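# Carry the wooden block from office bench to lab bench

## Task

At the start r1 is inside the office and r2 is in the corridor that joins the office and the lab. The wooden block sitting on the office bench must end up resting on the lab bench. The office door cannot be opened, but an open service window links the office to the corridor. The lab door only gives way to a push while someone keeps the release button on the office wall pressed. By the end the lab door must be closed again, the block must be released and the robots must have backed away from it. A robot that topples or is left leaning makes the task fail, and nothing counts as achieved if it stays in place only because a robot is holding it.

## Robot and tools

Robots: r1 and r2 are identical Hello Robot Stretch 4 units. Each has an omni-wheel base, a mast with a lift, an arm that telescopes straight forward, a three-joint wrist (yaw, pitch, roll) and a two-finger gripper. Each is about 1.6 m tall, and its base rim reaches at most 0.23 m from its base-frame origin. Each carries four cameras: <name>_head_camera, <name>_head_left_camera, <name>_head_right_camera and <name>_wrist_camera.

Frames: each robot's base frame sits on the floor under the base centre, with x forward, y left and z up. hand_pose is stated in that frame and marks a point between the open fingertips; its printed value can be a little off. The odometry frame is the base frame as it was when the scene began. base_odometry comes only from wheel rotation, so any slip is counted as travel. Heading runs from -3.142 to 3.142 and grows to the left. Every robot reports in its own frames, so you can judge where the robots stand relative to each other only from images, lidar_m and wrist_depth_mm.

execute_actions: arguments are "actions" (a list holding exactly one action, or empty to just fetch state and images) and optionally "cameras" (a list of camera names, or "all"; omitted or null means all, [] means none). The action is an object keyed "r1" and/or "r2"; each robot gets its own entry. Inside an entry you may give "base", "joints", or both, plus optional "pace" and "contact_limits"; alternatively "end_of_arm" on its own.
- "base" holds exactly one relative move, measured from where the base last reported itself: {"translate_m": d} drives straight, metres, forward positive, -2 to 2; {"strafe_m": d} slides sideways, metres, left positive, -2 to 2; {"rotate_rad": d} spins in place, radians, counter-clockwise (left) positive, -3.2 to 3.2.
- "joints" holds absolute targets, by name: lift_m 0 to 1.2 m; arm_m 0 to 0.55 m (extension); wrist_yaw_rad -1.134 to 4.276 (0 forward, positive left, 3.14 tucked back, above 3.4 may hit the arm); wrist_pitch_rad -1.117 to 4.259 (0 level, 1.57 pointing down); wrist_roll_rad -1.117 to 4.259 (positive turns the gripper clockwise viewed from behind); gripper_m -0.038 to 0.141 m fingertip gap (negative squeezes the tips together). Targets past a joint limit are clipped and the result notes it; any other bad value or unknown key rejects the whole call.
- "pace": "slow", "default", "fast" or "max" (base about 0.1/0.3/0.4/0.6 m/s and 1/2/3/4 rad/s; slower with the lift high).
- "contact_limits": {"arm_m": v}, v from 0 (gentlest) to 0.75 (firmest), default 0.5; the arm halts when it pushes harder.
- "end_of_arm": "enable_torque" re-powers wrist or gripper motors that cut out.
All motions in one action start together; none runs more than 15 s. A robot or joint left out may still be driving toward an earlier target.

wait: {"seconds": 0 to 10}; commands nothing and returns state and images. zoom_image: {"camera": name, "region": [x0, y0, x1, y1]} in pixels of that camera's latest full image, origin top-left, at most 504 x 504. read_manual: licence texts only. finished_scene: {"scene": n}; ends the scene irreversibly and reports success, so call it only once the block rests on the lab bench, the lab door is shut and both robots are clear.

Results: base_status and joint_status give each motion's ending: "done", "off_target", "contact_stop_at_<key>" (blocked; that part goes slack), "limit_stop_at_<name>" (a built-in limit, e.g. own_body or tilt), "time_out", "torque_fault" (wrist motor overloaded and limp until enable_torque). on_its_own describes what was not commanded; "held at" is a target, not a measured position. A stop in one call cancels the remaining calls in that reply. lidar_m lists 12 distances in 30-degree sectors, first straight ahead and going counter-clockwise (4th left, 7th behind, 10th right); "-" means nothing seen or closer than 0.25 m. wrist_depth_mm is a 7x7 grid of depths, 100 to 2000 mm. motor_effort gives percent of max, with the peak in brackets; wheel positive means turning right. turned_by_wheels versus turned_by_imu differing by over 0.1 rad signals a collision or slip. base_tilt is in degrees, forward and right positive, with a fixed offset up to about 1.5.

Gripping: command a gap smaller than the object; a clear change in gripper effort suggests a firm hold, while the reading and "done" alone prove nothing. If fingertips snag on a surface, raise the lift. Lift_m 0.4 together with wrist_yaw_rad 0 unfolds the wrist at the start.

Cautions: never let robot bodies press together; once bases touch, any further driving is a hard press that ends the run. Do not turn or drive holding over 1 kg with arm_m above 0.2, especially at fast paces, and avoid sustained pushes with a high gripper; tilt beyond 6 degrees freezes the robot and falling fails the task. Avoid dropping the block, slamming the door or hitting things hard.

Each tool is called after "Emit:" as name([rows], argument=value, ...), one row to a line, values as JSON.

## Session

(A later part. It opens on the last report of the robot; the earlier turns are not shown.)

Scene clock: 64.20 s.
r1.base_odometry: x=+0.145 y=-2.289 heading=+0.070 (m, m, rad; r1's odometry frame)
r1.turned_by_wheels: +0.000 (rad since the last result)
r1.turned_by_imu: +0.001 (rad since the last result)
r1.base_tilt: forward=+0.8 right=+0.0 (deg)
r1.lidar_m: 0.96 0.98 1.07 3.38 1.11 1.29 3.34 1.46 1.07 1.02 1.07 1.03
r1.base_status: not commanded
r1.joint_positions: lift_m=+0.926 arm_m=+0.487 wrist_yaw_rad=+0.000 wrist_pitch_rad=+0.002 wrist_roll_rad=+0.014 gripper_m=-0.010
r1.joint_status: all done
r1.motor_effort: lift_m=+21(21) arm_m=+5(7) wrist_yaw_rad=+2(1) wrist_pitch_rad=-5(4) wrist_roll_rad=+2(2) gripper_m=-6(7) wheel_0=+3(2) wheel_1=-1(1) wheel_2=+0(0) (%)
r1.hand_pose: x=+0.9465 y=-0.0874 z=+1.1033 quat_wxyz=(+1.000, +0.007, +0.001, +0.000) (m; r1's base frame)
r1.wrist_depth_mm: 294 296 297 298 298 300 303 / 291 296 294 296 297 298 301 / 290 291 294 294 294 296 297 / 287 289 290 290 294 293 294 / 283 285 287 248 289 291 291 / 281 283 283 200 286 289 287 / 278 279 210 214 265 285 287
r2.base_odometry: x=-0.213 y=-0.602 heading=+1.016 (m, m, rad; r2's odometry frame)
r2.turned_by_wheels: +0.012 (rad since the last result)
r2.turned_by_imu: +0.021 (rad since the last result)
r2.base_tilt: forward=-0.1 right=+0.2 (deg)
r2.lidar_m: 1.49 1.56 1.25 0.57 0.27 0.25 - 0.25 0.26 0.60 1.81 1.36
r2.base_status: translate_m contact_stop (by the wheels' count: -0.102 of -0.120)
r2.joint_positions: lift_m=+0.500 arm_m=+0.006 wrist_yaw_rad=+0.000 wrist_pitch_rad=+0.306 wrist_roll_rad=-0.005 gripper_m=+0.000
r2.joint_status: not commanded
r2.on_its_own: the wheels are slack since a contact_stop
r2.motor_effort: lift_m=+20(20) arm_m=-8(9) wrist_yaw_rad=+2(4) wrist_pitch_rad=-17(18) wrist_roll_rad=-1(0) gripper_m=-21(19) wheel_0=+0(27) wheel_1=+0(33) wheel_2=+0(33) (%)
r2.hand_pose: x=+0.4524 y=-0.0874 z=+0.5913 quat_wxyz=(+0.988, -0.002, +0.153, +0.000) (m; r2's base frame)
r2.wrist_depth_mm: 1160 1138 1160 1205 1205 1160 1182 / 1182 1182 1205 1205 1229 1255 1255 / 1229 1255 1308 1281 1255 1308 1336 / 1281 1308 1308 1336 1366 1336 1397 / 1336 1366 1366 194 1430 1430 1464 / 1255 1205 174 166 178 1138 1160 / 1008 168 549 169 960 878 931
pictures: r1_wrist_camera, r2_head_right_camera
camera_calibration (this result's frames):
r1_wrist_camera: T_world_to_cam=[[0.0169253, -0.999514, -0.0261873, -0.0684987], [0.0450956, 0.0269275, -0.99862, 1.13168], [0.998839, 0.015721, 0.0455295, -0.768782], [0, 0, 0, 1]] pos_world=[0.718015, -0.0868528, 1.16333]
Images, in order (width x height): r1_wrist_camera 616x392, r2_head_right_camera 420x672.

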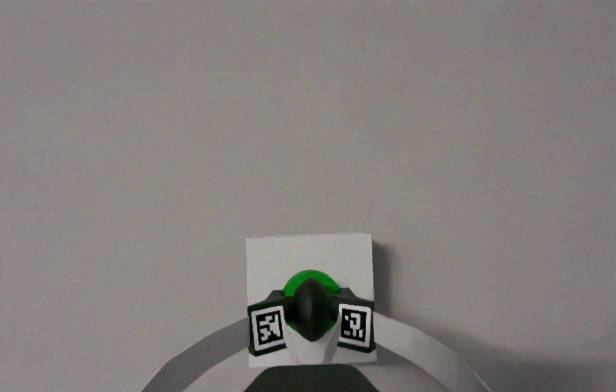

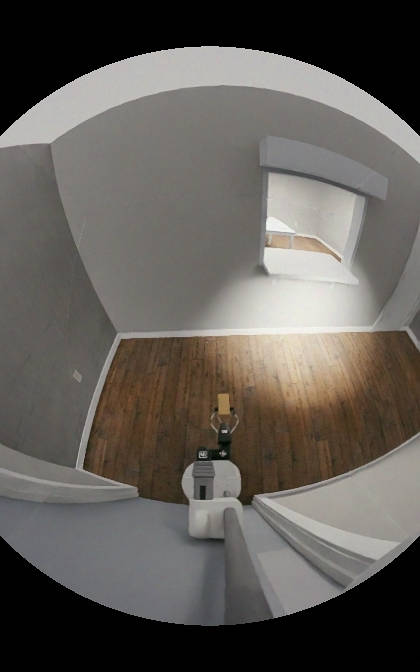

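Not pressed yet.

Emit:
execute_actions([
  {"r1":{"joints":{"arm_m":0.502},"pace":"slow"},"r2":{"base":{"rotate_rad":-0.05},"pace":"slow"}},
], cameras=["r1_wrist_camera"])

Scene clock: 65.57 s.
r1.base_odometry: x=+0.145 y=-2.289 heading=+0.070 (m, m, rad; r1's odometry frame)
r1.turned_by_wheels: +0.000 (rad since the last result)
r1.turned_by_imu: +0.001 (rad since the last result)
r1.base_tilt: forward=+0.7 right=+0.0 (deg)
r1.lidar_m: 0.97 1.00 1.05 3.38 1.11 1.32 3.33 1.50 1.06 1.03 1.07 1.05
r1.base_status: not commanded
r1.joint_positions: lift_m=+0.926 arm_m=+0.500 wrist_yaw_rad=-0.004 wrist_pitch_rad=+0.002 wrist_roll_rad=+0.014 gripper_m=-0.010
r1.joint_status: all done
r1.on_its_own: wrist_yaw_rad is at rest, and its effort (+15) is outside its rest range (-13 to +13)
r1.motor_effort: lift_m=+20(20) arm_m=+10(12) wrist_yaw_rad=+15(14) wrist_pitch_rad=-4(5) wrist_roll_rad=+2(2) gripper_m=-7(4) wheel_0=+2(2) wheel_1=-1(1) wheel_2=-1(1) (%)
r1.hand_pose: x=+0.9592 y=-0.0887 z=+1.1033 quat_wxyz=(+1.000, +0.007, +0.001, -0.002) (m; r1's base frame)
r1.wrist_depth_mm: 281 283 285 286 289 290 290 / 281 282 283 285 287 287 289 / 277 279 279 282 282 285 286 / 273 276 277 278 279 283 282 / 272 274 276 236 278 279 281 / 270 271 272 200 273 277 279 / 267 267 234 216 273 273 277
r2.base_odometry: x=-0.213 y=-0.602 heading=+0.967 (m, m, rad; r2's odometry frame)
r2.turned_by_wheels: -0.050 (rad since the last result)
r2.turned_by_imu: -0.049 (rad since the last result)
r2.base_tilt: forward=-0.2 right=+0.1 (deg)
r2.lidar_m: 1.49 1.56 1.28 0.61 0.30 0.25 - 0.25 0.25 0.43 2.21 1.39
r2.base_status: done
r2.joint_positions: lift_m=+0.500 arm_m=+0.006 wrist_yaw_rad=+0.000 wrist_pitch_rad=+0.306 wrist_roll_rad=-0.005 gripper_m=+0.000
r2.joint_status: not commanded
r2.motor_effort: lift_m=+21(20) arm_m=-8(8) wrist_yaw_rad=+0(1) wrist_pitch_rad=-17(17) wrist_roll_rad=+1(0) gripper_m=-20(20) wheel_0=+2(8) wheel_1=+2(5) wheel_2=+2(5) (%)
r2.hand_pose: x=+0.4524 y=-0.0875 z=+0.5913 quat_wxyz=(+0.988, -0.002, +0.153, +0.000) (m; r2's base frame)
r2.wrist_depth_mm: 1098 1138 1160 1160 1182 1255 1255 / 1138 1182 1229 1255 1255 1255 1308 / 1205 1229 1255 1308 1308 1336 1430 / 1281 1281 1281 1336 1366 1397 1464 / 1308 1366 1366 193 1397 1464 1464 / 1281 1255 174 165 179 1160 1138 / 1025 168 549 170 960 891 946
pictures: r1_wrist_camera
camera_calibration (this result's frames):
r1_wrist_camera: T_world_to_cam=[[0.0124655, -0.999579, -0.0261871, -0.0657268], [0.0452164, 0.0267258, -0.99862, 1.13101], [0.998899, 0.0112642, 0.0455305, -0.781843], [0, 0, 0, 1]] pos_world=[0.730661, -0.0871195, 1.16333]
Images, in order (width x height): r1_wrist_camera 616x392.

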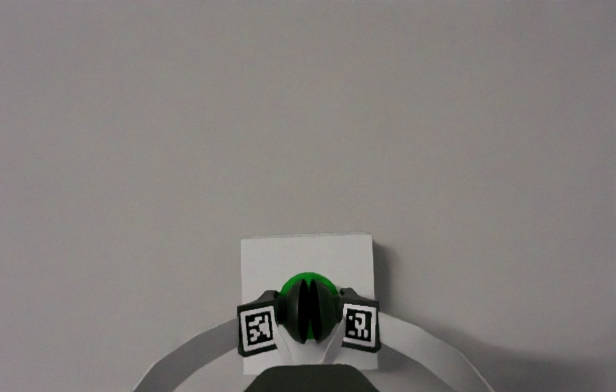

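Emit:
execute_actions([
  {"r2":{"base":{"translate_m":-0.4},"pace":"slow"}},
], cameras=["r2_head_left_camera","r2_head_right_camera"])

Scene clock: 71.07 s.
r1.base_odometry: x=+0.145 y=-2.289 heading=+0.070 (m, m, rad; r1's odometry frame)
r1.turned_by_wheels: +0.000 (rad since the last result)
r1.turned_by_imu: +0.002 (rad since the last result)
r1.base_tilt: forward=+0.9 right=-0.1 (deg)
r1.lidar_m: 0.98 0.98 1.05 3.40 1.11 1.32 3.34 1.52 1.06 1.01 1.07 1.03
r1.base_status: not commanded
r1.joint_positions: lift_m=+0.926 arm_m=+0.500 wrist_yaw_rad=-0.004 wrist_pitch_rad=+0.002 wrist_roll_rad=+0.014 gripper_m=-0.010
r1.joint_status: not commanded
r1.on_its_own: wrist_yaw_rad is at rest, and its effort (+14) is outside its rest range (-13 to +13)
r1.motor_effort: lift_m=+20(20) arm_m=+10(11) wrist_yaw_rad=+14(14) wrist_pitch_rad=-4(5) wrist_roll_rad=+1(2) gripper_m=-6(6) wheel_0=+3(2) wheel_1=-1(1) wheel_2=-1(1) (%)
r1.hand_pose: x=+0.9592 y=-0.0887 z=+1.1033 quat_wxyz=(+1.000, +0.007, +0.001, -0.002) (m; r1's base frame)
r1.wrist_depth_mm: 282 282 286 287 289 290 291 / 281 282 282 283 286 287 289 / 277 278 279 281 282 285 285 / 274 276 276 278 279 282 283 / 270 274 274 238 277 279 279 / 270 271 273 200 276 276 278 / 266 270 233 216 271 276 276
r2.base_odometry: x=-0.440 y=-0.931 heading=+0.966 (m, m, rad; r2's odometry frame)
r2.turned_by_wheels: +0.000 (rad since the last result)
r2.turned_by_imu: -0.001 (rad since the last result)
r2.base_tilt: forward=-0.2 right=+0.1 (deg)
r2.lidar_m: 1.76 1.77 0.57 0.25 0.25 - 0.25 0.34 1.00 0.56 0.30 1.77
r2.base_status: done
r2.joint_positions: lift_m=+0.500 arm_m=+0.006 wrist_yaw_rad=+0.000 wrist_pitch_rad=+0.306 wrist_roll_rad=-0.005 gripper_m=+0.000
r2.joint_status: not commanded
r2.motor_effort: lift_m=+20(20) arm_m=-8(8) wrist_yaw_rad=+2(2) wrist_pitch_rad=-17(17) wrist_roll_rad=+0(0) gripper_m=-20(19) wheel_0=-5(6) wheel_1=-3(12) wheel_2=+5(11) (%)
r2.hand_pose: x=+0.4524 y=-0.0875 z=+0.5913 quat_wxyz=(+0.988, -0.002, +0.153, +0.000) (m; r2's base frame)
r2.wrist_depth_mm: 1464 1464 1464 1576 1618 1576 1661 / 1499 1537 1576 1576 1708 1661 1708 / 1576 1576 1661 1708 1708 1756 1808 / 1661 1708 1661 1708 1808 1863 1921 / 1661 1708 1537 193 1537 1576 1499 / 1229 1255 173 166 178 1138 1160 / 1008 168 554 169 946 891 931
pictures: r2_head_left_camera, r2_head_right_camera
Images, in order (width x height): r2_head_left_camera 420x672, r2_head_right_camera 420x672.

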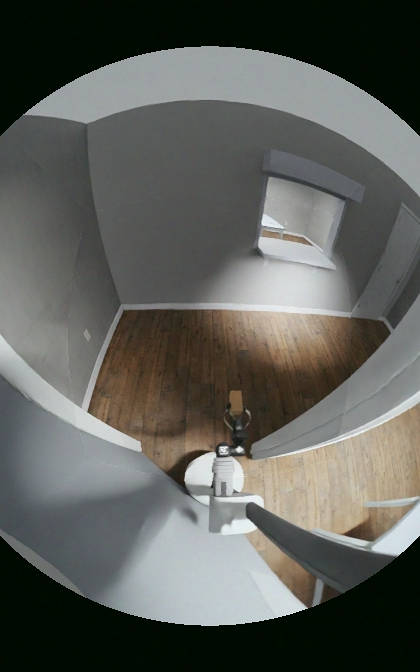

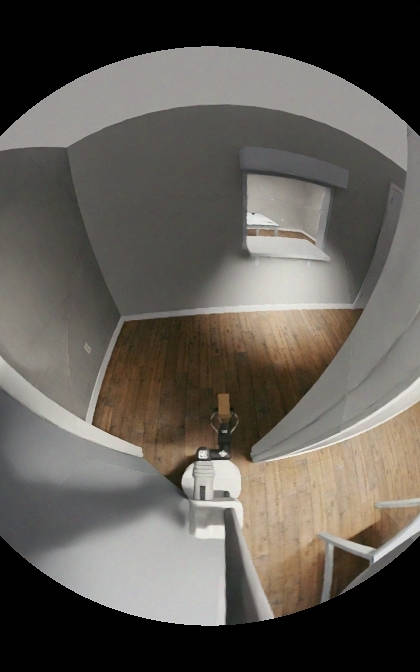

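Emit:
execute_actions([
  {"r2":{"base":{"translate_m":-0.42},"joints":{"lift_m":0.85}}},
], cameras=["r2_head_left_camera"])

Emit:
execute_actions([
  {"r2":{"base":{"rotate_rad":-1.75}}},
], cameras=["r2_head_left_camera","r2_head_camera","r2_wrist_camera"])

Scene clock: 74.30 s.
r1.base_odometry: x=+0.145 y=-2.289 heading=+0.070 (m, m, rad; r1's odometry frame)
r1.turned_by_wheels: +0.000 (rad since the last result)
r1.turned_by_imu: +0.001 (rad since the last result)
r1.base_tilt: forward=+0.8 right=+0.0 (deg)
r1.lidar_m: 0.98 0.99 1.05 3.39 1.10 1.30 3.37 1.53 1.04 1.00 1.05 1.02
r1.base_status: not commanded
r1.joint_positions: lift_m=+0.926 arm_m=+0.500 wrist_yaw_rad=-0.004 wrist_pitch_rad=+0.002 wrist_roll_rad=+0.014 gripper_m=-0.010
r1.joint_status: not commanded
r1.on_its_own: wrist_yaw_rad is at rest, and its effort (+14) is outside its rest range (-13 to +13)
r1.motor_effort: lift_m=+20(20) arm_m=+10(10) wrist_yaw_rad=+14(14) wrist_pitch_rad=-4(5) wrist_roll_rad=+2(1) gripper_m=-5(5) wheel_0=+2(2) wheel_1=-1(1) wheel_2=-1(1) (%)
r1.hand_pose: x=+0.9592 y=-0.0887 z=+1.1033 quat_wxyz=(+1.000, +0.007, +0.001, -0.002) (m; r1's base frame)
r1.wrist_depth_mm: 281 283 285 287 287 289 290 / 278 281 282 283 285 286 289 / 276 278 279 283 282 283 285 / 276 276 278 279 282 283 282 / 272 274 274 237 277 282 281 / 268 272 272 200 276 276 278 / 267 268 234 215 272 276 276
r2.base_odometry: x=-0.679 y=-1.276 heading=+0.966 (m, m, rad; r2's odometry frame)
r2.turned_by_wheels: +0.000 (rad since the last result)
r2.turned_by_imu: -0.009 (rad since the last result)
r2.base_tilt: forward=-0.2 right=+0.1 (deg)
r2.lidar_m: 2.18 0.83 0.26 0.25 - 0.25 1.93 1.19 0.82 0.79 0.80 0.62
r2.base_status: done
r2.joint_positions: lift_m=+0.850 arm_m=+0.006 wrist_yaw_rad=+0.000 wrist_pitch_rad=+0.306 wrist_roll_rad=-0.005 gripper_m=+0.000
r2.joint_status: all done
r2.motor_effort: lift_m=+25(26) arm_m=-8(8) wrist_yaw_rad=+1(1) wrist_pitch_rad=-17(18) wrist_roll_rad=+0(0) gripper_m=-20(22) wheel_0=-3(17) wheel_1=-1(11) wheel_2=-1(15) (%)
r2.hand_pose: x=+0.4524 y=-0.0875 z=+0.9409 quat_wxyz=(+0.988, -0.002, +0.152, +0.000) (m; r2's base frame)
r2.wrist_depth_mm: 1808 1756 1863 1921 - 413 307 / 1863 1921 1983 - - 415 315 / 1921 - - - - 402 327 / - - - - - 410 338 / - - - 193 - 418 357 / 1808 1808 173 166 178 399 373 / 1537 168 768 169 1430 430 394
pictures: r2_head_left_camera
Images, in order (width x height): r2_head_left_camera 420x672.

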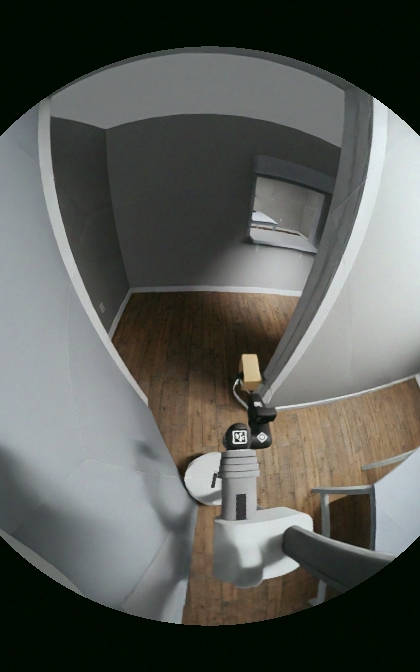

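Scene clock: 76.47 s.
r1.base_odometry: x=+0.145 y=-2.289 heading=+0.070 (m, m, rad; r1's odometry frame)
r1.turned_by_wheels: +0.000 (rad since the last result)
r1.turned_by_imu: +0.001 (rad since the last result)
r1.base_tilt: forward=+0.8 right=-0.1 (deg)
r1.lidar_m: 0.96 1.00 1.03 3.40 1.12 1.32 3.36 1.49 1.07 1.02 1.05 1.02
r1.base_status: not commanded
r1.joint_positions: lift_m=+0.926 arm_m=+0.500 wrist_yaw_rad=-0.004 wrist_pitch_rad=+0.002 wrist_roll_rad=+0.014 gripper_m=-0.010
r1.joint_status: not commanded
r1.on_its_own: wrist_yaw_rad is at rest, and its effort (+16) is outside its rest range (-13 to +13)
r1.motor_effort: lift_m=+20(20) arm_m=+10(11) wrist_yaw_rad=+16(13) wrist_pitch_rad=-5(4) wrist_roll_rad=+2(3) gripper_m=-5(6) wheel_0=+2(2) wheel_1=-1(1) wheel_2=-1(1) (%)
r1.hand_pose: x=+0.9592 y=-0.0887 z=+1.1033 quat_wxyz=(+1.000, +0.007, +0.001, -0.002) (m; r1's base frame)
r1.wrist_depth_mm: 283 282 286 286 287 290 291 / 279 281 283 285 283 286 287 / 277 278 281 281 283 283 286 / 274 276 276 278 281 282 285 / 271 274 273 237 278 279 282 / 270 271 271 201 277 276 278 / 267 268 234 216 271 274 276
r2.base_odometry: x=-0.679 y=-1.276 heading=-0.784 (m, m, rad; r2's odometry frame)
r2.turned_by_wheels: -1.750 (rad since the last result)
r2.turned_by_imu: -1.725 (rad since the last result)
r2.base_tilt: forward=-0.2 right=+0.1 (deg)
r2.lidar_m: 0.82 1.06 0.61 0.66 2.29 0.36 0.25 - 0.25 0.25 1.52 0.89
r2.base_status: done
r2.joint_positions: lift_m=+0.850 arm_m=+0.006 wrist_yaw_rad=+0.000 wrist_pitch_rad=+0.306 wrist_roll_rad=-0.005 gripper_m=+0.000
r2.joint_status: not commanded
r2.motor_effort: lift_m=+24(25) arm_m=-6(8) wrist_yaw_rad=+2(9) wrist_pitch_rad=-17(17) wrist_roll_rad=+0(0) gripper_m=-19(20) wheel_0=+2(7) wheel_1=+0(16) wheel_2=+3(17) (%)
r2.hand_pose: x=+0.4520 y=-0.0874 z=+0.9410 quat_wxyz=(+0.988, -0.002, +0.153, +0.000) (m; r2's base frame)
r2.wrist_depth_mm: 1983 - - - - - 1863 / 1863 - - - - - 1863 / 1863 - - - - - 1618 / 1661 - - 976 960 917 904 / 1618 - - 193 750 866 1863 / 1576 1921 173 166 178 1708 1708 / 1366 168 759 170 1397 1281 1430
pictures: r2_head_camera, r2_head_left_camera, r2_wrist_camera
camera_calibration (this result's frames):
r2_wrist_camera: T_world_to_cam=[[-0.040992, -0.998234, -0.0430049, -0.0307959], [-0.302682, 0.0534251, -0.951593, 1.0954], [0.95221, -0.0259909, -0.304337, 0.0738124], [0, 0, 0, 1]] pos_world=[0.260009, -0.0873447, 1.06351]
Images, in order (width x height): r2_head_camera 420x560, r2_head_left_camera 420x672, r2_wrist_camera 616x392.

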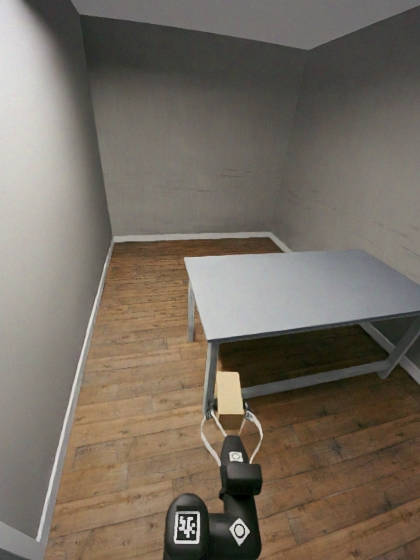

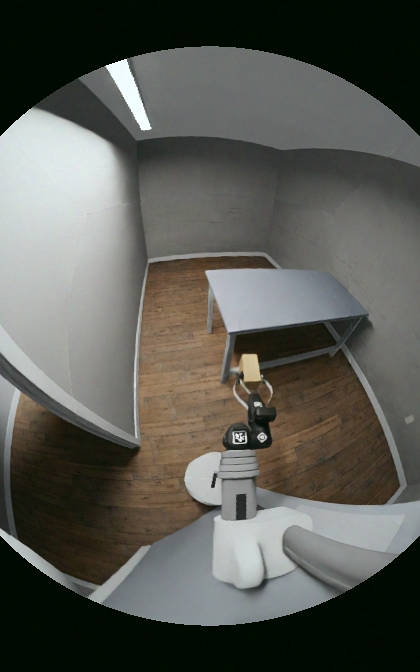

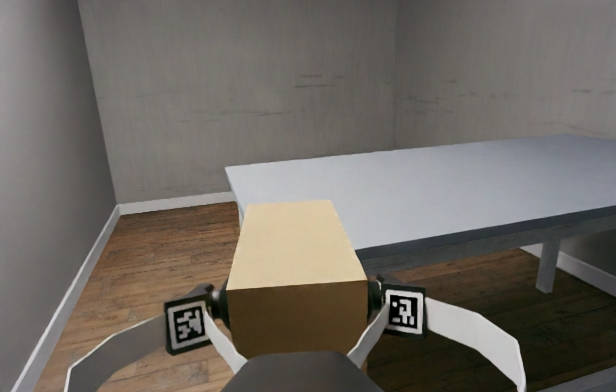

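Emit:
execute_actions([
  {"r1":{"joints":{"arm_m":0.05}},"r2":{"base":{"translate_m":0.44},"joints":{"arm_m":0.22,"lift_m":0.77}}},
], cameras=["r2_head_left_camera"])

Emit:
execute_actions([
  {"r2":{"joints":{"lift_m":0.73}}},
], cameras=["r2_head_left_camera","r2_wrist_camera"])

Scene clock: 79.77 s.
r1.base_odometry: x=+0.145 y=-2.289 heading=+0.070 (m, m, rad; r1's odometry frame)
r1.turned_by_wheels: +0.000 (rad since the last result)
r1.turned_by_imu: +0.001 (rad since the last result)
r1.base_tilt: forward=+0.8 right=-0.1 (deg)
r1.lidar_m: 0.95 1.00 1.05 3.40 1.11 1.34 3.35 1.50 1.04 1.01 1.04 1.01
r1.base_status: not commanded
r1.joint_positions: lift_m=+0.926 arm_m=+0.051 wrist_yaw_rad=+0.000 wrist_pitch_rad=+0.002 wrist_roll_rad=+0.014 gripper_m=-0.010
r1.joint_status: all done
r1.motor_effort: lift_m=+20(20) arm_m=-5(7) wrist_yaw_rad=+2(15) wrist_pitch_rad=-5(6) wrist_roll_rad=+2(2) gripper_m=-10(9) wheel_0=+2(2) wheel_1=-1(1) wheel_2=-1(1) (%)
r1.hand_pose: x=+0.5102 y=-0.0874 z=+1.1033 quat_wxyz=(+1.000, +0.007, +0.001, +0.000) (m; r1's base frame)
r1.wrist_depth_mm: 750 750 759 768 768 768 778 / 741 750 750 750 750 750 768 / 732 732 741 741 741 759 759 / 723 741 732 732 750 741 750 / 715 723 723 723 741 732 750 / 715 723 715 200 723 741 732 / 707 699 439 449 715 715 732
r2.base_odometry: x=-0.367 y=-1.587 heading=-0.783 (m, m, rad; r2's odometry frame)
r2.turned_by_wheels: +0.001 (rad since the last result)
r2.turned_by_imu: +0.001 (rad since the last result)
r2.base_tilt: forward=-0.2 right=+0.1 (deg)
r2.lidar_m: 0.38 1.19 0.71 0.59 0.57 0.71 1.39 1.62 1.91 1.84 0.67 0.41
r2.base_status: done
r2.joint_positions: lift_m=+0.770 arm_m=+0.218 wrist_yaw_rad=+0.000 wrist_pitch_rad=+0.306 wrist_roll_rad=-0.005 gripper_m=+0.000
r2.joint_status: all done
r2.motor_effort: lift_m=+19(20) arm_m=+9(8) wrist_yaw_rad=+1(1) wrist_pitch_rad=-17(18) wrist_roll_rad=+0(1) gripper_m=-20(20) wheel_0=+2(6) wheel_1=+2(8) wheel_2=+2(8) (%)
r2.hand_pose: x=+0.6644 y=-0.0874 z=+0.8614 quat_wxyz=(+0.988, -0.002, +0.152, +0.000) (m; r2's base frame)
r2.wrist_depth_mm: - - - - - - 1708 / - - - - - - 1708 / - - - - - - 1808 / - - - 699 691 676 640 / 1983 - 462 193 469 466 455 / 1661 1661 173 165 178 355 353 / 1397 168 229 169 293 270 287
pictures: r2_head_left_camera
Images, in order (width x height): r2_head_left_camera 420x672.

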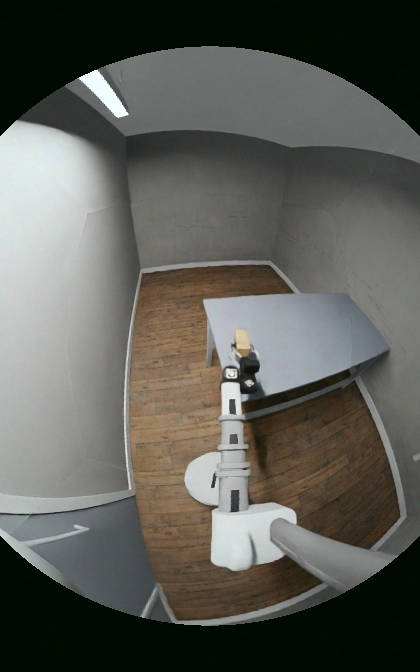

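Scene clock: 80.77 s.
r1.base_odometry: x=+0.145 y=-2.289 heading=+0.070 (m, m, rad; r1's odometry frame)
r1.turned_by_wheels: +0.000 (rad since the last result)
r1.turned_by_imu: +0.000 (rad since the last result)
r1.base_tilt: forward=+0.8 right=-0.1 (deg)
r1.lidar_m: 0.91 0.98 1.07 3.41 1.10 1.31 3.32 1.52 1.03 1.02 1.03 1.04
r1.base_status: not commanded
r1.joint_positions: lift_m=+0.926 arm_m=+0.051 wrist_yaw_rad=+0.000 wrist_pitch_rad=+0.002 wrist_roll_rad=+0.014 gripper_m=-0.010
r1.joint_status: not commanded
r1.motor_effort: lift_m=+20(21) arm_m=-5(5) wrist_yaw_rad=+1(1) wrist_pitch_rad=-5(6) wrist_roll_rad=+1(1) gripper_m=-8(8) wheel_0=+2(2) wheel_1=-1(1) wheel_2=-1(1) (%)
r1.hand_pose: x=+0.5102 y=-0.0874 z=+1.1033 quat_wxyz=(+1.000, +0.007, +0.001, +0.000) (m; r1's base frame)
r1.wrist_depth_mm: 741 750 750 741 759 759 778 / 732 741 759 750 750 759 759 / 741 732 741 741 732 741 750 / 723 732 741 732 750 732 741 / 723 723 741 723 732 741 732 / 707 707 723 200 732 732 741 / 715 707 442 449 715 715 732
r2.base_odometry: x=-0.367 y=-1.587 heading=-0.783 (m, m, rad; r2's odometry frame)
r2.turned_by_wheels: +0.000 (rad since the last result)
r2.turned_by_imu: +0.000 (rad since the last result)
r2.base_tilt: forward=-0.2 right=+0.1 (deg)
r2.lidar_m: 0.35 1.18 0.70 0.62 0.60 0.76 1.40 1.61 1.93 1.84 0.67 0.39
r2.base_status: not commanded
r2.joint_positions: lift_m=+0.730 arm_m=+0.218 wrist_yaw_rad=+0.000 wrist_pitch_rad=+0.306 wrist_roll_rad=-0.005 gripper_m=+0.000
r2.joint_status: all done
r2.motor_effort: lift_m=+19(19) arm_m=+9(9) wrist_yaw_rad=+1(1) wrist_pitch_rad=-17(18) wrist_roll_rad=+0(0) gripper_m=-20(20) wheel_0=+2(2) wheel_1=+3(3) wheel_2=+3(3) (%)
r2.hand_pose: x=+0.6644 y=-0.0874 z=+0.8214 quat_wxyz=(+0.988, -0.002, +0.153, +0.000) (m; r2's base frame)
r2.wrist_depth_mm: - - - - - - 1708 / - - - - - - 1708 / - - - - - - 1661 / - - 591 574 559 539 530 / 1983 - 379 194 387 377 373 / 1576 1537 174 165 178 291 289 / 1336 168 204 170 239 220 233
pictures: r2_head_left_camera, r2_wrist_camera
camera_calibration (this result's frames):
r2_wrist_camera: T_world_to_cam=[[-0.0407824, -0.998242, -0.0430003, -0.0273195], [-0.302804, 0.0533601, -0.951558, 1.04588], [0.95218, -0.0257862, -0.304448, -0.16471], [0, 0, 0, 1]] pos_world=[0.472415, -0.0873269, 0.943893]
Images, in order (width x height): r2_head_left_camera 420x672, r2_wrist_camera 616x392.

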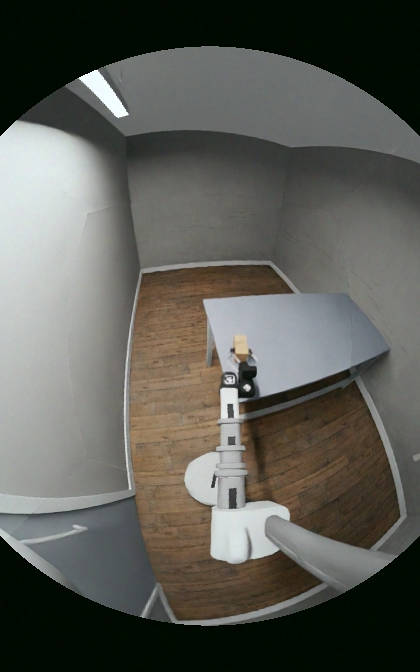

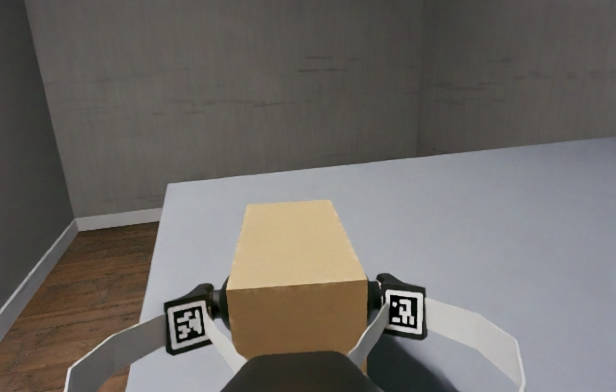

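Emit:
execute_actions([
  {"r2":{"joints":{"lift_m":0.722,"gripper_m":0.13}}},
], cameras=[])

Emit:
execute_actions([
  {"r2":{"base":{"translate_m":-0.3},"joints":{"arm_m":0.01},"pace":"fast"}},
], cameras=["r2_head_left_camera","r2_wrist_camera"])

Scene clock: 83.33 s.
r1.base_odometry: x=+0.145 y=-2.289 heading=+0.070 (m, m, rad; r1's odometry frame)
r1.turned_by_wheels: +0.000 (rad since the last result)
r1.turned_by_imu: +0.001 (rad since the last result)
r1.base_tilt: forward=+0.8 right=-0.1 (deg)
r1.lidar_m: 0.93 0.98 1.04 3.36 1.13 1.32 3.35 1.47 1.08 1.01 1.06 1.05
r1.base_status: not commanded
r1.joint_positions: lift_m=+0.926 arm_m=+0.051 wrist_yaw_rad=+0.000 wrist_pitch_rad=+0.002 wrist_roll_rad=+0.014 gripper_m=-0.010
r1.joint_status: not commanded
r1.motor_effort: lift_m=+20(20) arm_m=-5(5) wrist_yaw_rad=+2(2) wrist_pitch_rad=-6(5) wrist_roll_rad=+1(2) gripper_m=-9(10) wheel_0=+2(2) wheel_1=-1(1) wheel_2=-1(1) (%)
r1.hand_pose: x=+0.5102 y=-0.0874 z=+1.1033 quat_wxyz=(+1.000, +0.007, +0.001, +0.000) (m; r1's base frame)
r1.wrist_depth_mm: 750 750 750 759 768 768 768 / 741 741 750 750 750 768 768 / 732 732 732 750 750 759 759 / 723 715 732 732 741 741 741 / 715 723 723 723 723 741 741 / 707 723 723 200 732 732 732 / 715 699 442 445 715 723 723
r2.base_odometry: x=-0.367 y=-1.587 heading=-0.783 (m, m, rad; r2's odometry frame)
r2.turned_by_wheels: +0.000 (rad since the last result)
r2.turned_by_imu: +0.000 (rad since the last result)
r2.base_tilt: forward=-0.3 right=+0.1 (deg)
r2.lidar_m: 0.36 1.19 0.73 0.61 0.60 0.75 1.38 1.60 1.95 1.84 0.69 0.40
r2.base_status: not commanded
r2.joint_positions: lift_m=+0.722 arm_m=+0.218 wrist_yaw_rad=+0.000 wrist_pitch_rad=+0.303 wrist_roll_rad=-0.005 gripper_m=+0.130
r2.joint_status: all done
r2.motor_effort: lift_m=+18(18) arm_m=+9(9) wrist_yaw_rad=+1(1) wrist_pitch_rad=-7(18) wrist_roll_rad=+0(0) gripper_m=-1(22) wheel_0=+2(2) wheel_1=+3(3) wheel_2=+2(2) (%)
r2.hand_pose: x=+0.6647 y=-0.0875 z=+0.8145 quat_wxyz=(+0.989, -0.002, +0.151, +0.000) (m; r2's base frame)
r2.wrist_depth_mm: - - - - - - 1756 / - - - - - - 1808 / - - - - - - 1618 / - - 580 564 544 530 521 / 1921 - 370 204 377 373 364 / 1618 208 181 182 196 268 281 / 1336 232 235 137 232 222 228
pictures: none
No camera images: the call's "cameras" was empty. Leave "cameras" out to get every camera's image.

Scene clock: 85.43 s.
r1.base_odometry: x=+0.145 y=-2.289 heading=+0.070 (m, m, rad; r1's odometry frame)
r1.turned_by_wheels: +0.000 (rad since the last result)
r1.turned_by_imu: +0.001 (rad since the last result)
r1.base_tilt: forward=+0.9 right=-0.2 (deg)
r1.lidar_m: 0.93 0.99 1.04 3.40 1.12 1.31 3.34 1.53 1.07 1.01 1.06 1.03
r1.base_status: not commanded
r1.joint_positions: lift_m=+0.926 arm_m=+0.051 wrist_yaw_rad=+0.000 wrist_pitch_rad=+0.002 wrist_roll_rad=+0.014 gripper_m=-0.010
r1.joint_status: not commanded
r1.motor_effort: lift_m=+21(20) arm_m=-5(5) wrist_yaw_rad=+2(2) wrist_pitch_rad=-5(6) wrist_roll_rad=+2(2) gripper_m=-10(8) wheel_0=+2(2) wheel_1=-1(1) wheel_2=-1(1) (%)
r1.hand_pose: x=+0.5102 y=-0.0874 z=+1.1033 quat_wxyz=(+1.000, +0.007, +0.001, +0.000) (m; r1's base frame)
r1.wrist_depth_mm: 750 741 750 750 759 759 759 / 732 750 750 750 750 768 750 / 732 750 741 750 750 741 750 / 715 732 732 741 741 741 750 / 715 732 723 732 732 741 750 / 715 715 723 200 723 723 732 / 715 707 442 449 707 732 723
r2.base_odometry: x=-0.580 y=-1.375 heading=-0.783 (m, m, rad; r2's odometry frame)
r2.turned_by_wheels: +0.000 (rad since the last result)
r2.turned_by_imu: -0.001 (rad since the last result)
r2.base_tilt: forward=-0.2 right=+0.2 (deg)
r2.lidar_m: 0.66 1.09 0.64 0.52 0.54 0.69 1.26 1.30 1.60 1.88 1.21 0.73
r2.base_status: done
r2.joint_positions: lift_m=+0.722 arm_m=+0.012 wrist_yaw_rad=+0.000 wrist_pitch_rad=+0.302 wrist_roll_rad=-0.005 gripper_m=+0.130
r2.joint_status: all done
r2.motor_effort: lift_m=+19(18) arm_m=-9(10) wrist_yaw_rad=+1(0) wrist_pitch_rad=-6(6) wrist_roll_rad=+0(0) gripper_m=+0(0) wheel_0=-1(9) wheel_1=-2(6) wheel_2=+0(12) (%)
r2.hand_pose: x=+0.4578 y=-0.0875 z=+0.8145 quat_wxyz=(+0.989, -0.002, +0.151, +0.000) (m; r2's base frame)
r2.wrist_depth_mm: - - - - - - 1863 / 1983 - - - - - 1921 / 1863 - - 904 1008 976 931 / 1808 - - 569 559 597 640 / 1708 - - 535 580 1921 1808 / 1576 208 1618 1537 1464 1499 1537 / 1308 1255 1308 137 1281 1229 1229
pictures: r2_head_left_camera, r2_wrist_camera
camera_calibration (this result's frames):
r2_wrist_camera: T_world_to_cam=[[-0.0410893, -0.998223, -0.0431632, -0.0358969], [-0.298992, 0.0535044, -0.952754, 0.976028], [0.953371, -0.0262426, -0.300659, 0.0262284], [0, 0, 0, 1]] pos_world=[0.265344, -0.0873666, 0.936251]
Images, in order (width x height): r2_head_left_camera 420x672, r2_wrist_camera 616x392.

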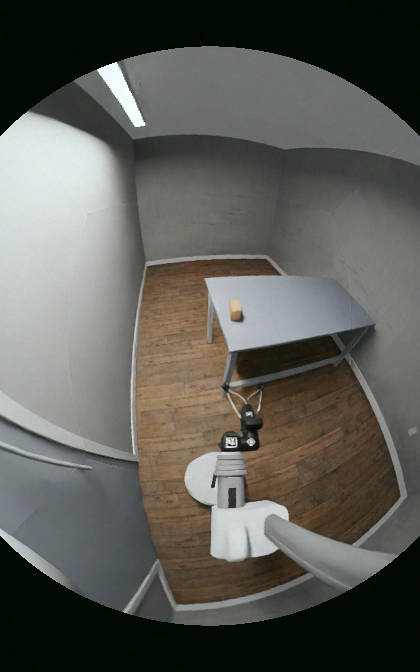

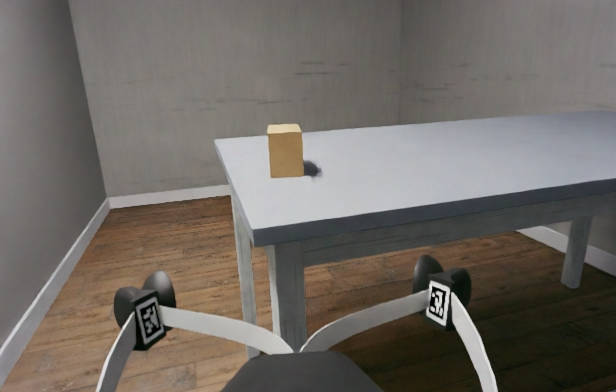

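Emit:
finished_scene(scene=1)

The scene is finished: the task was done.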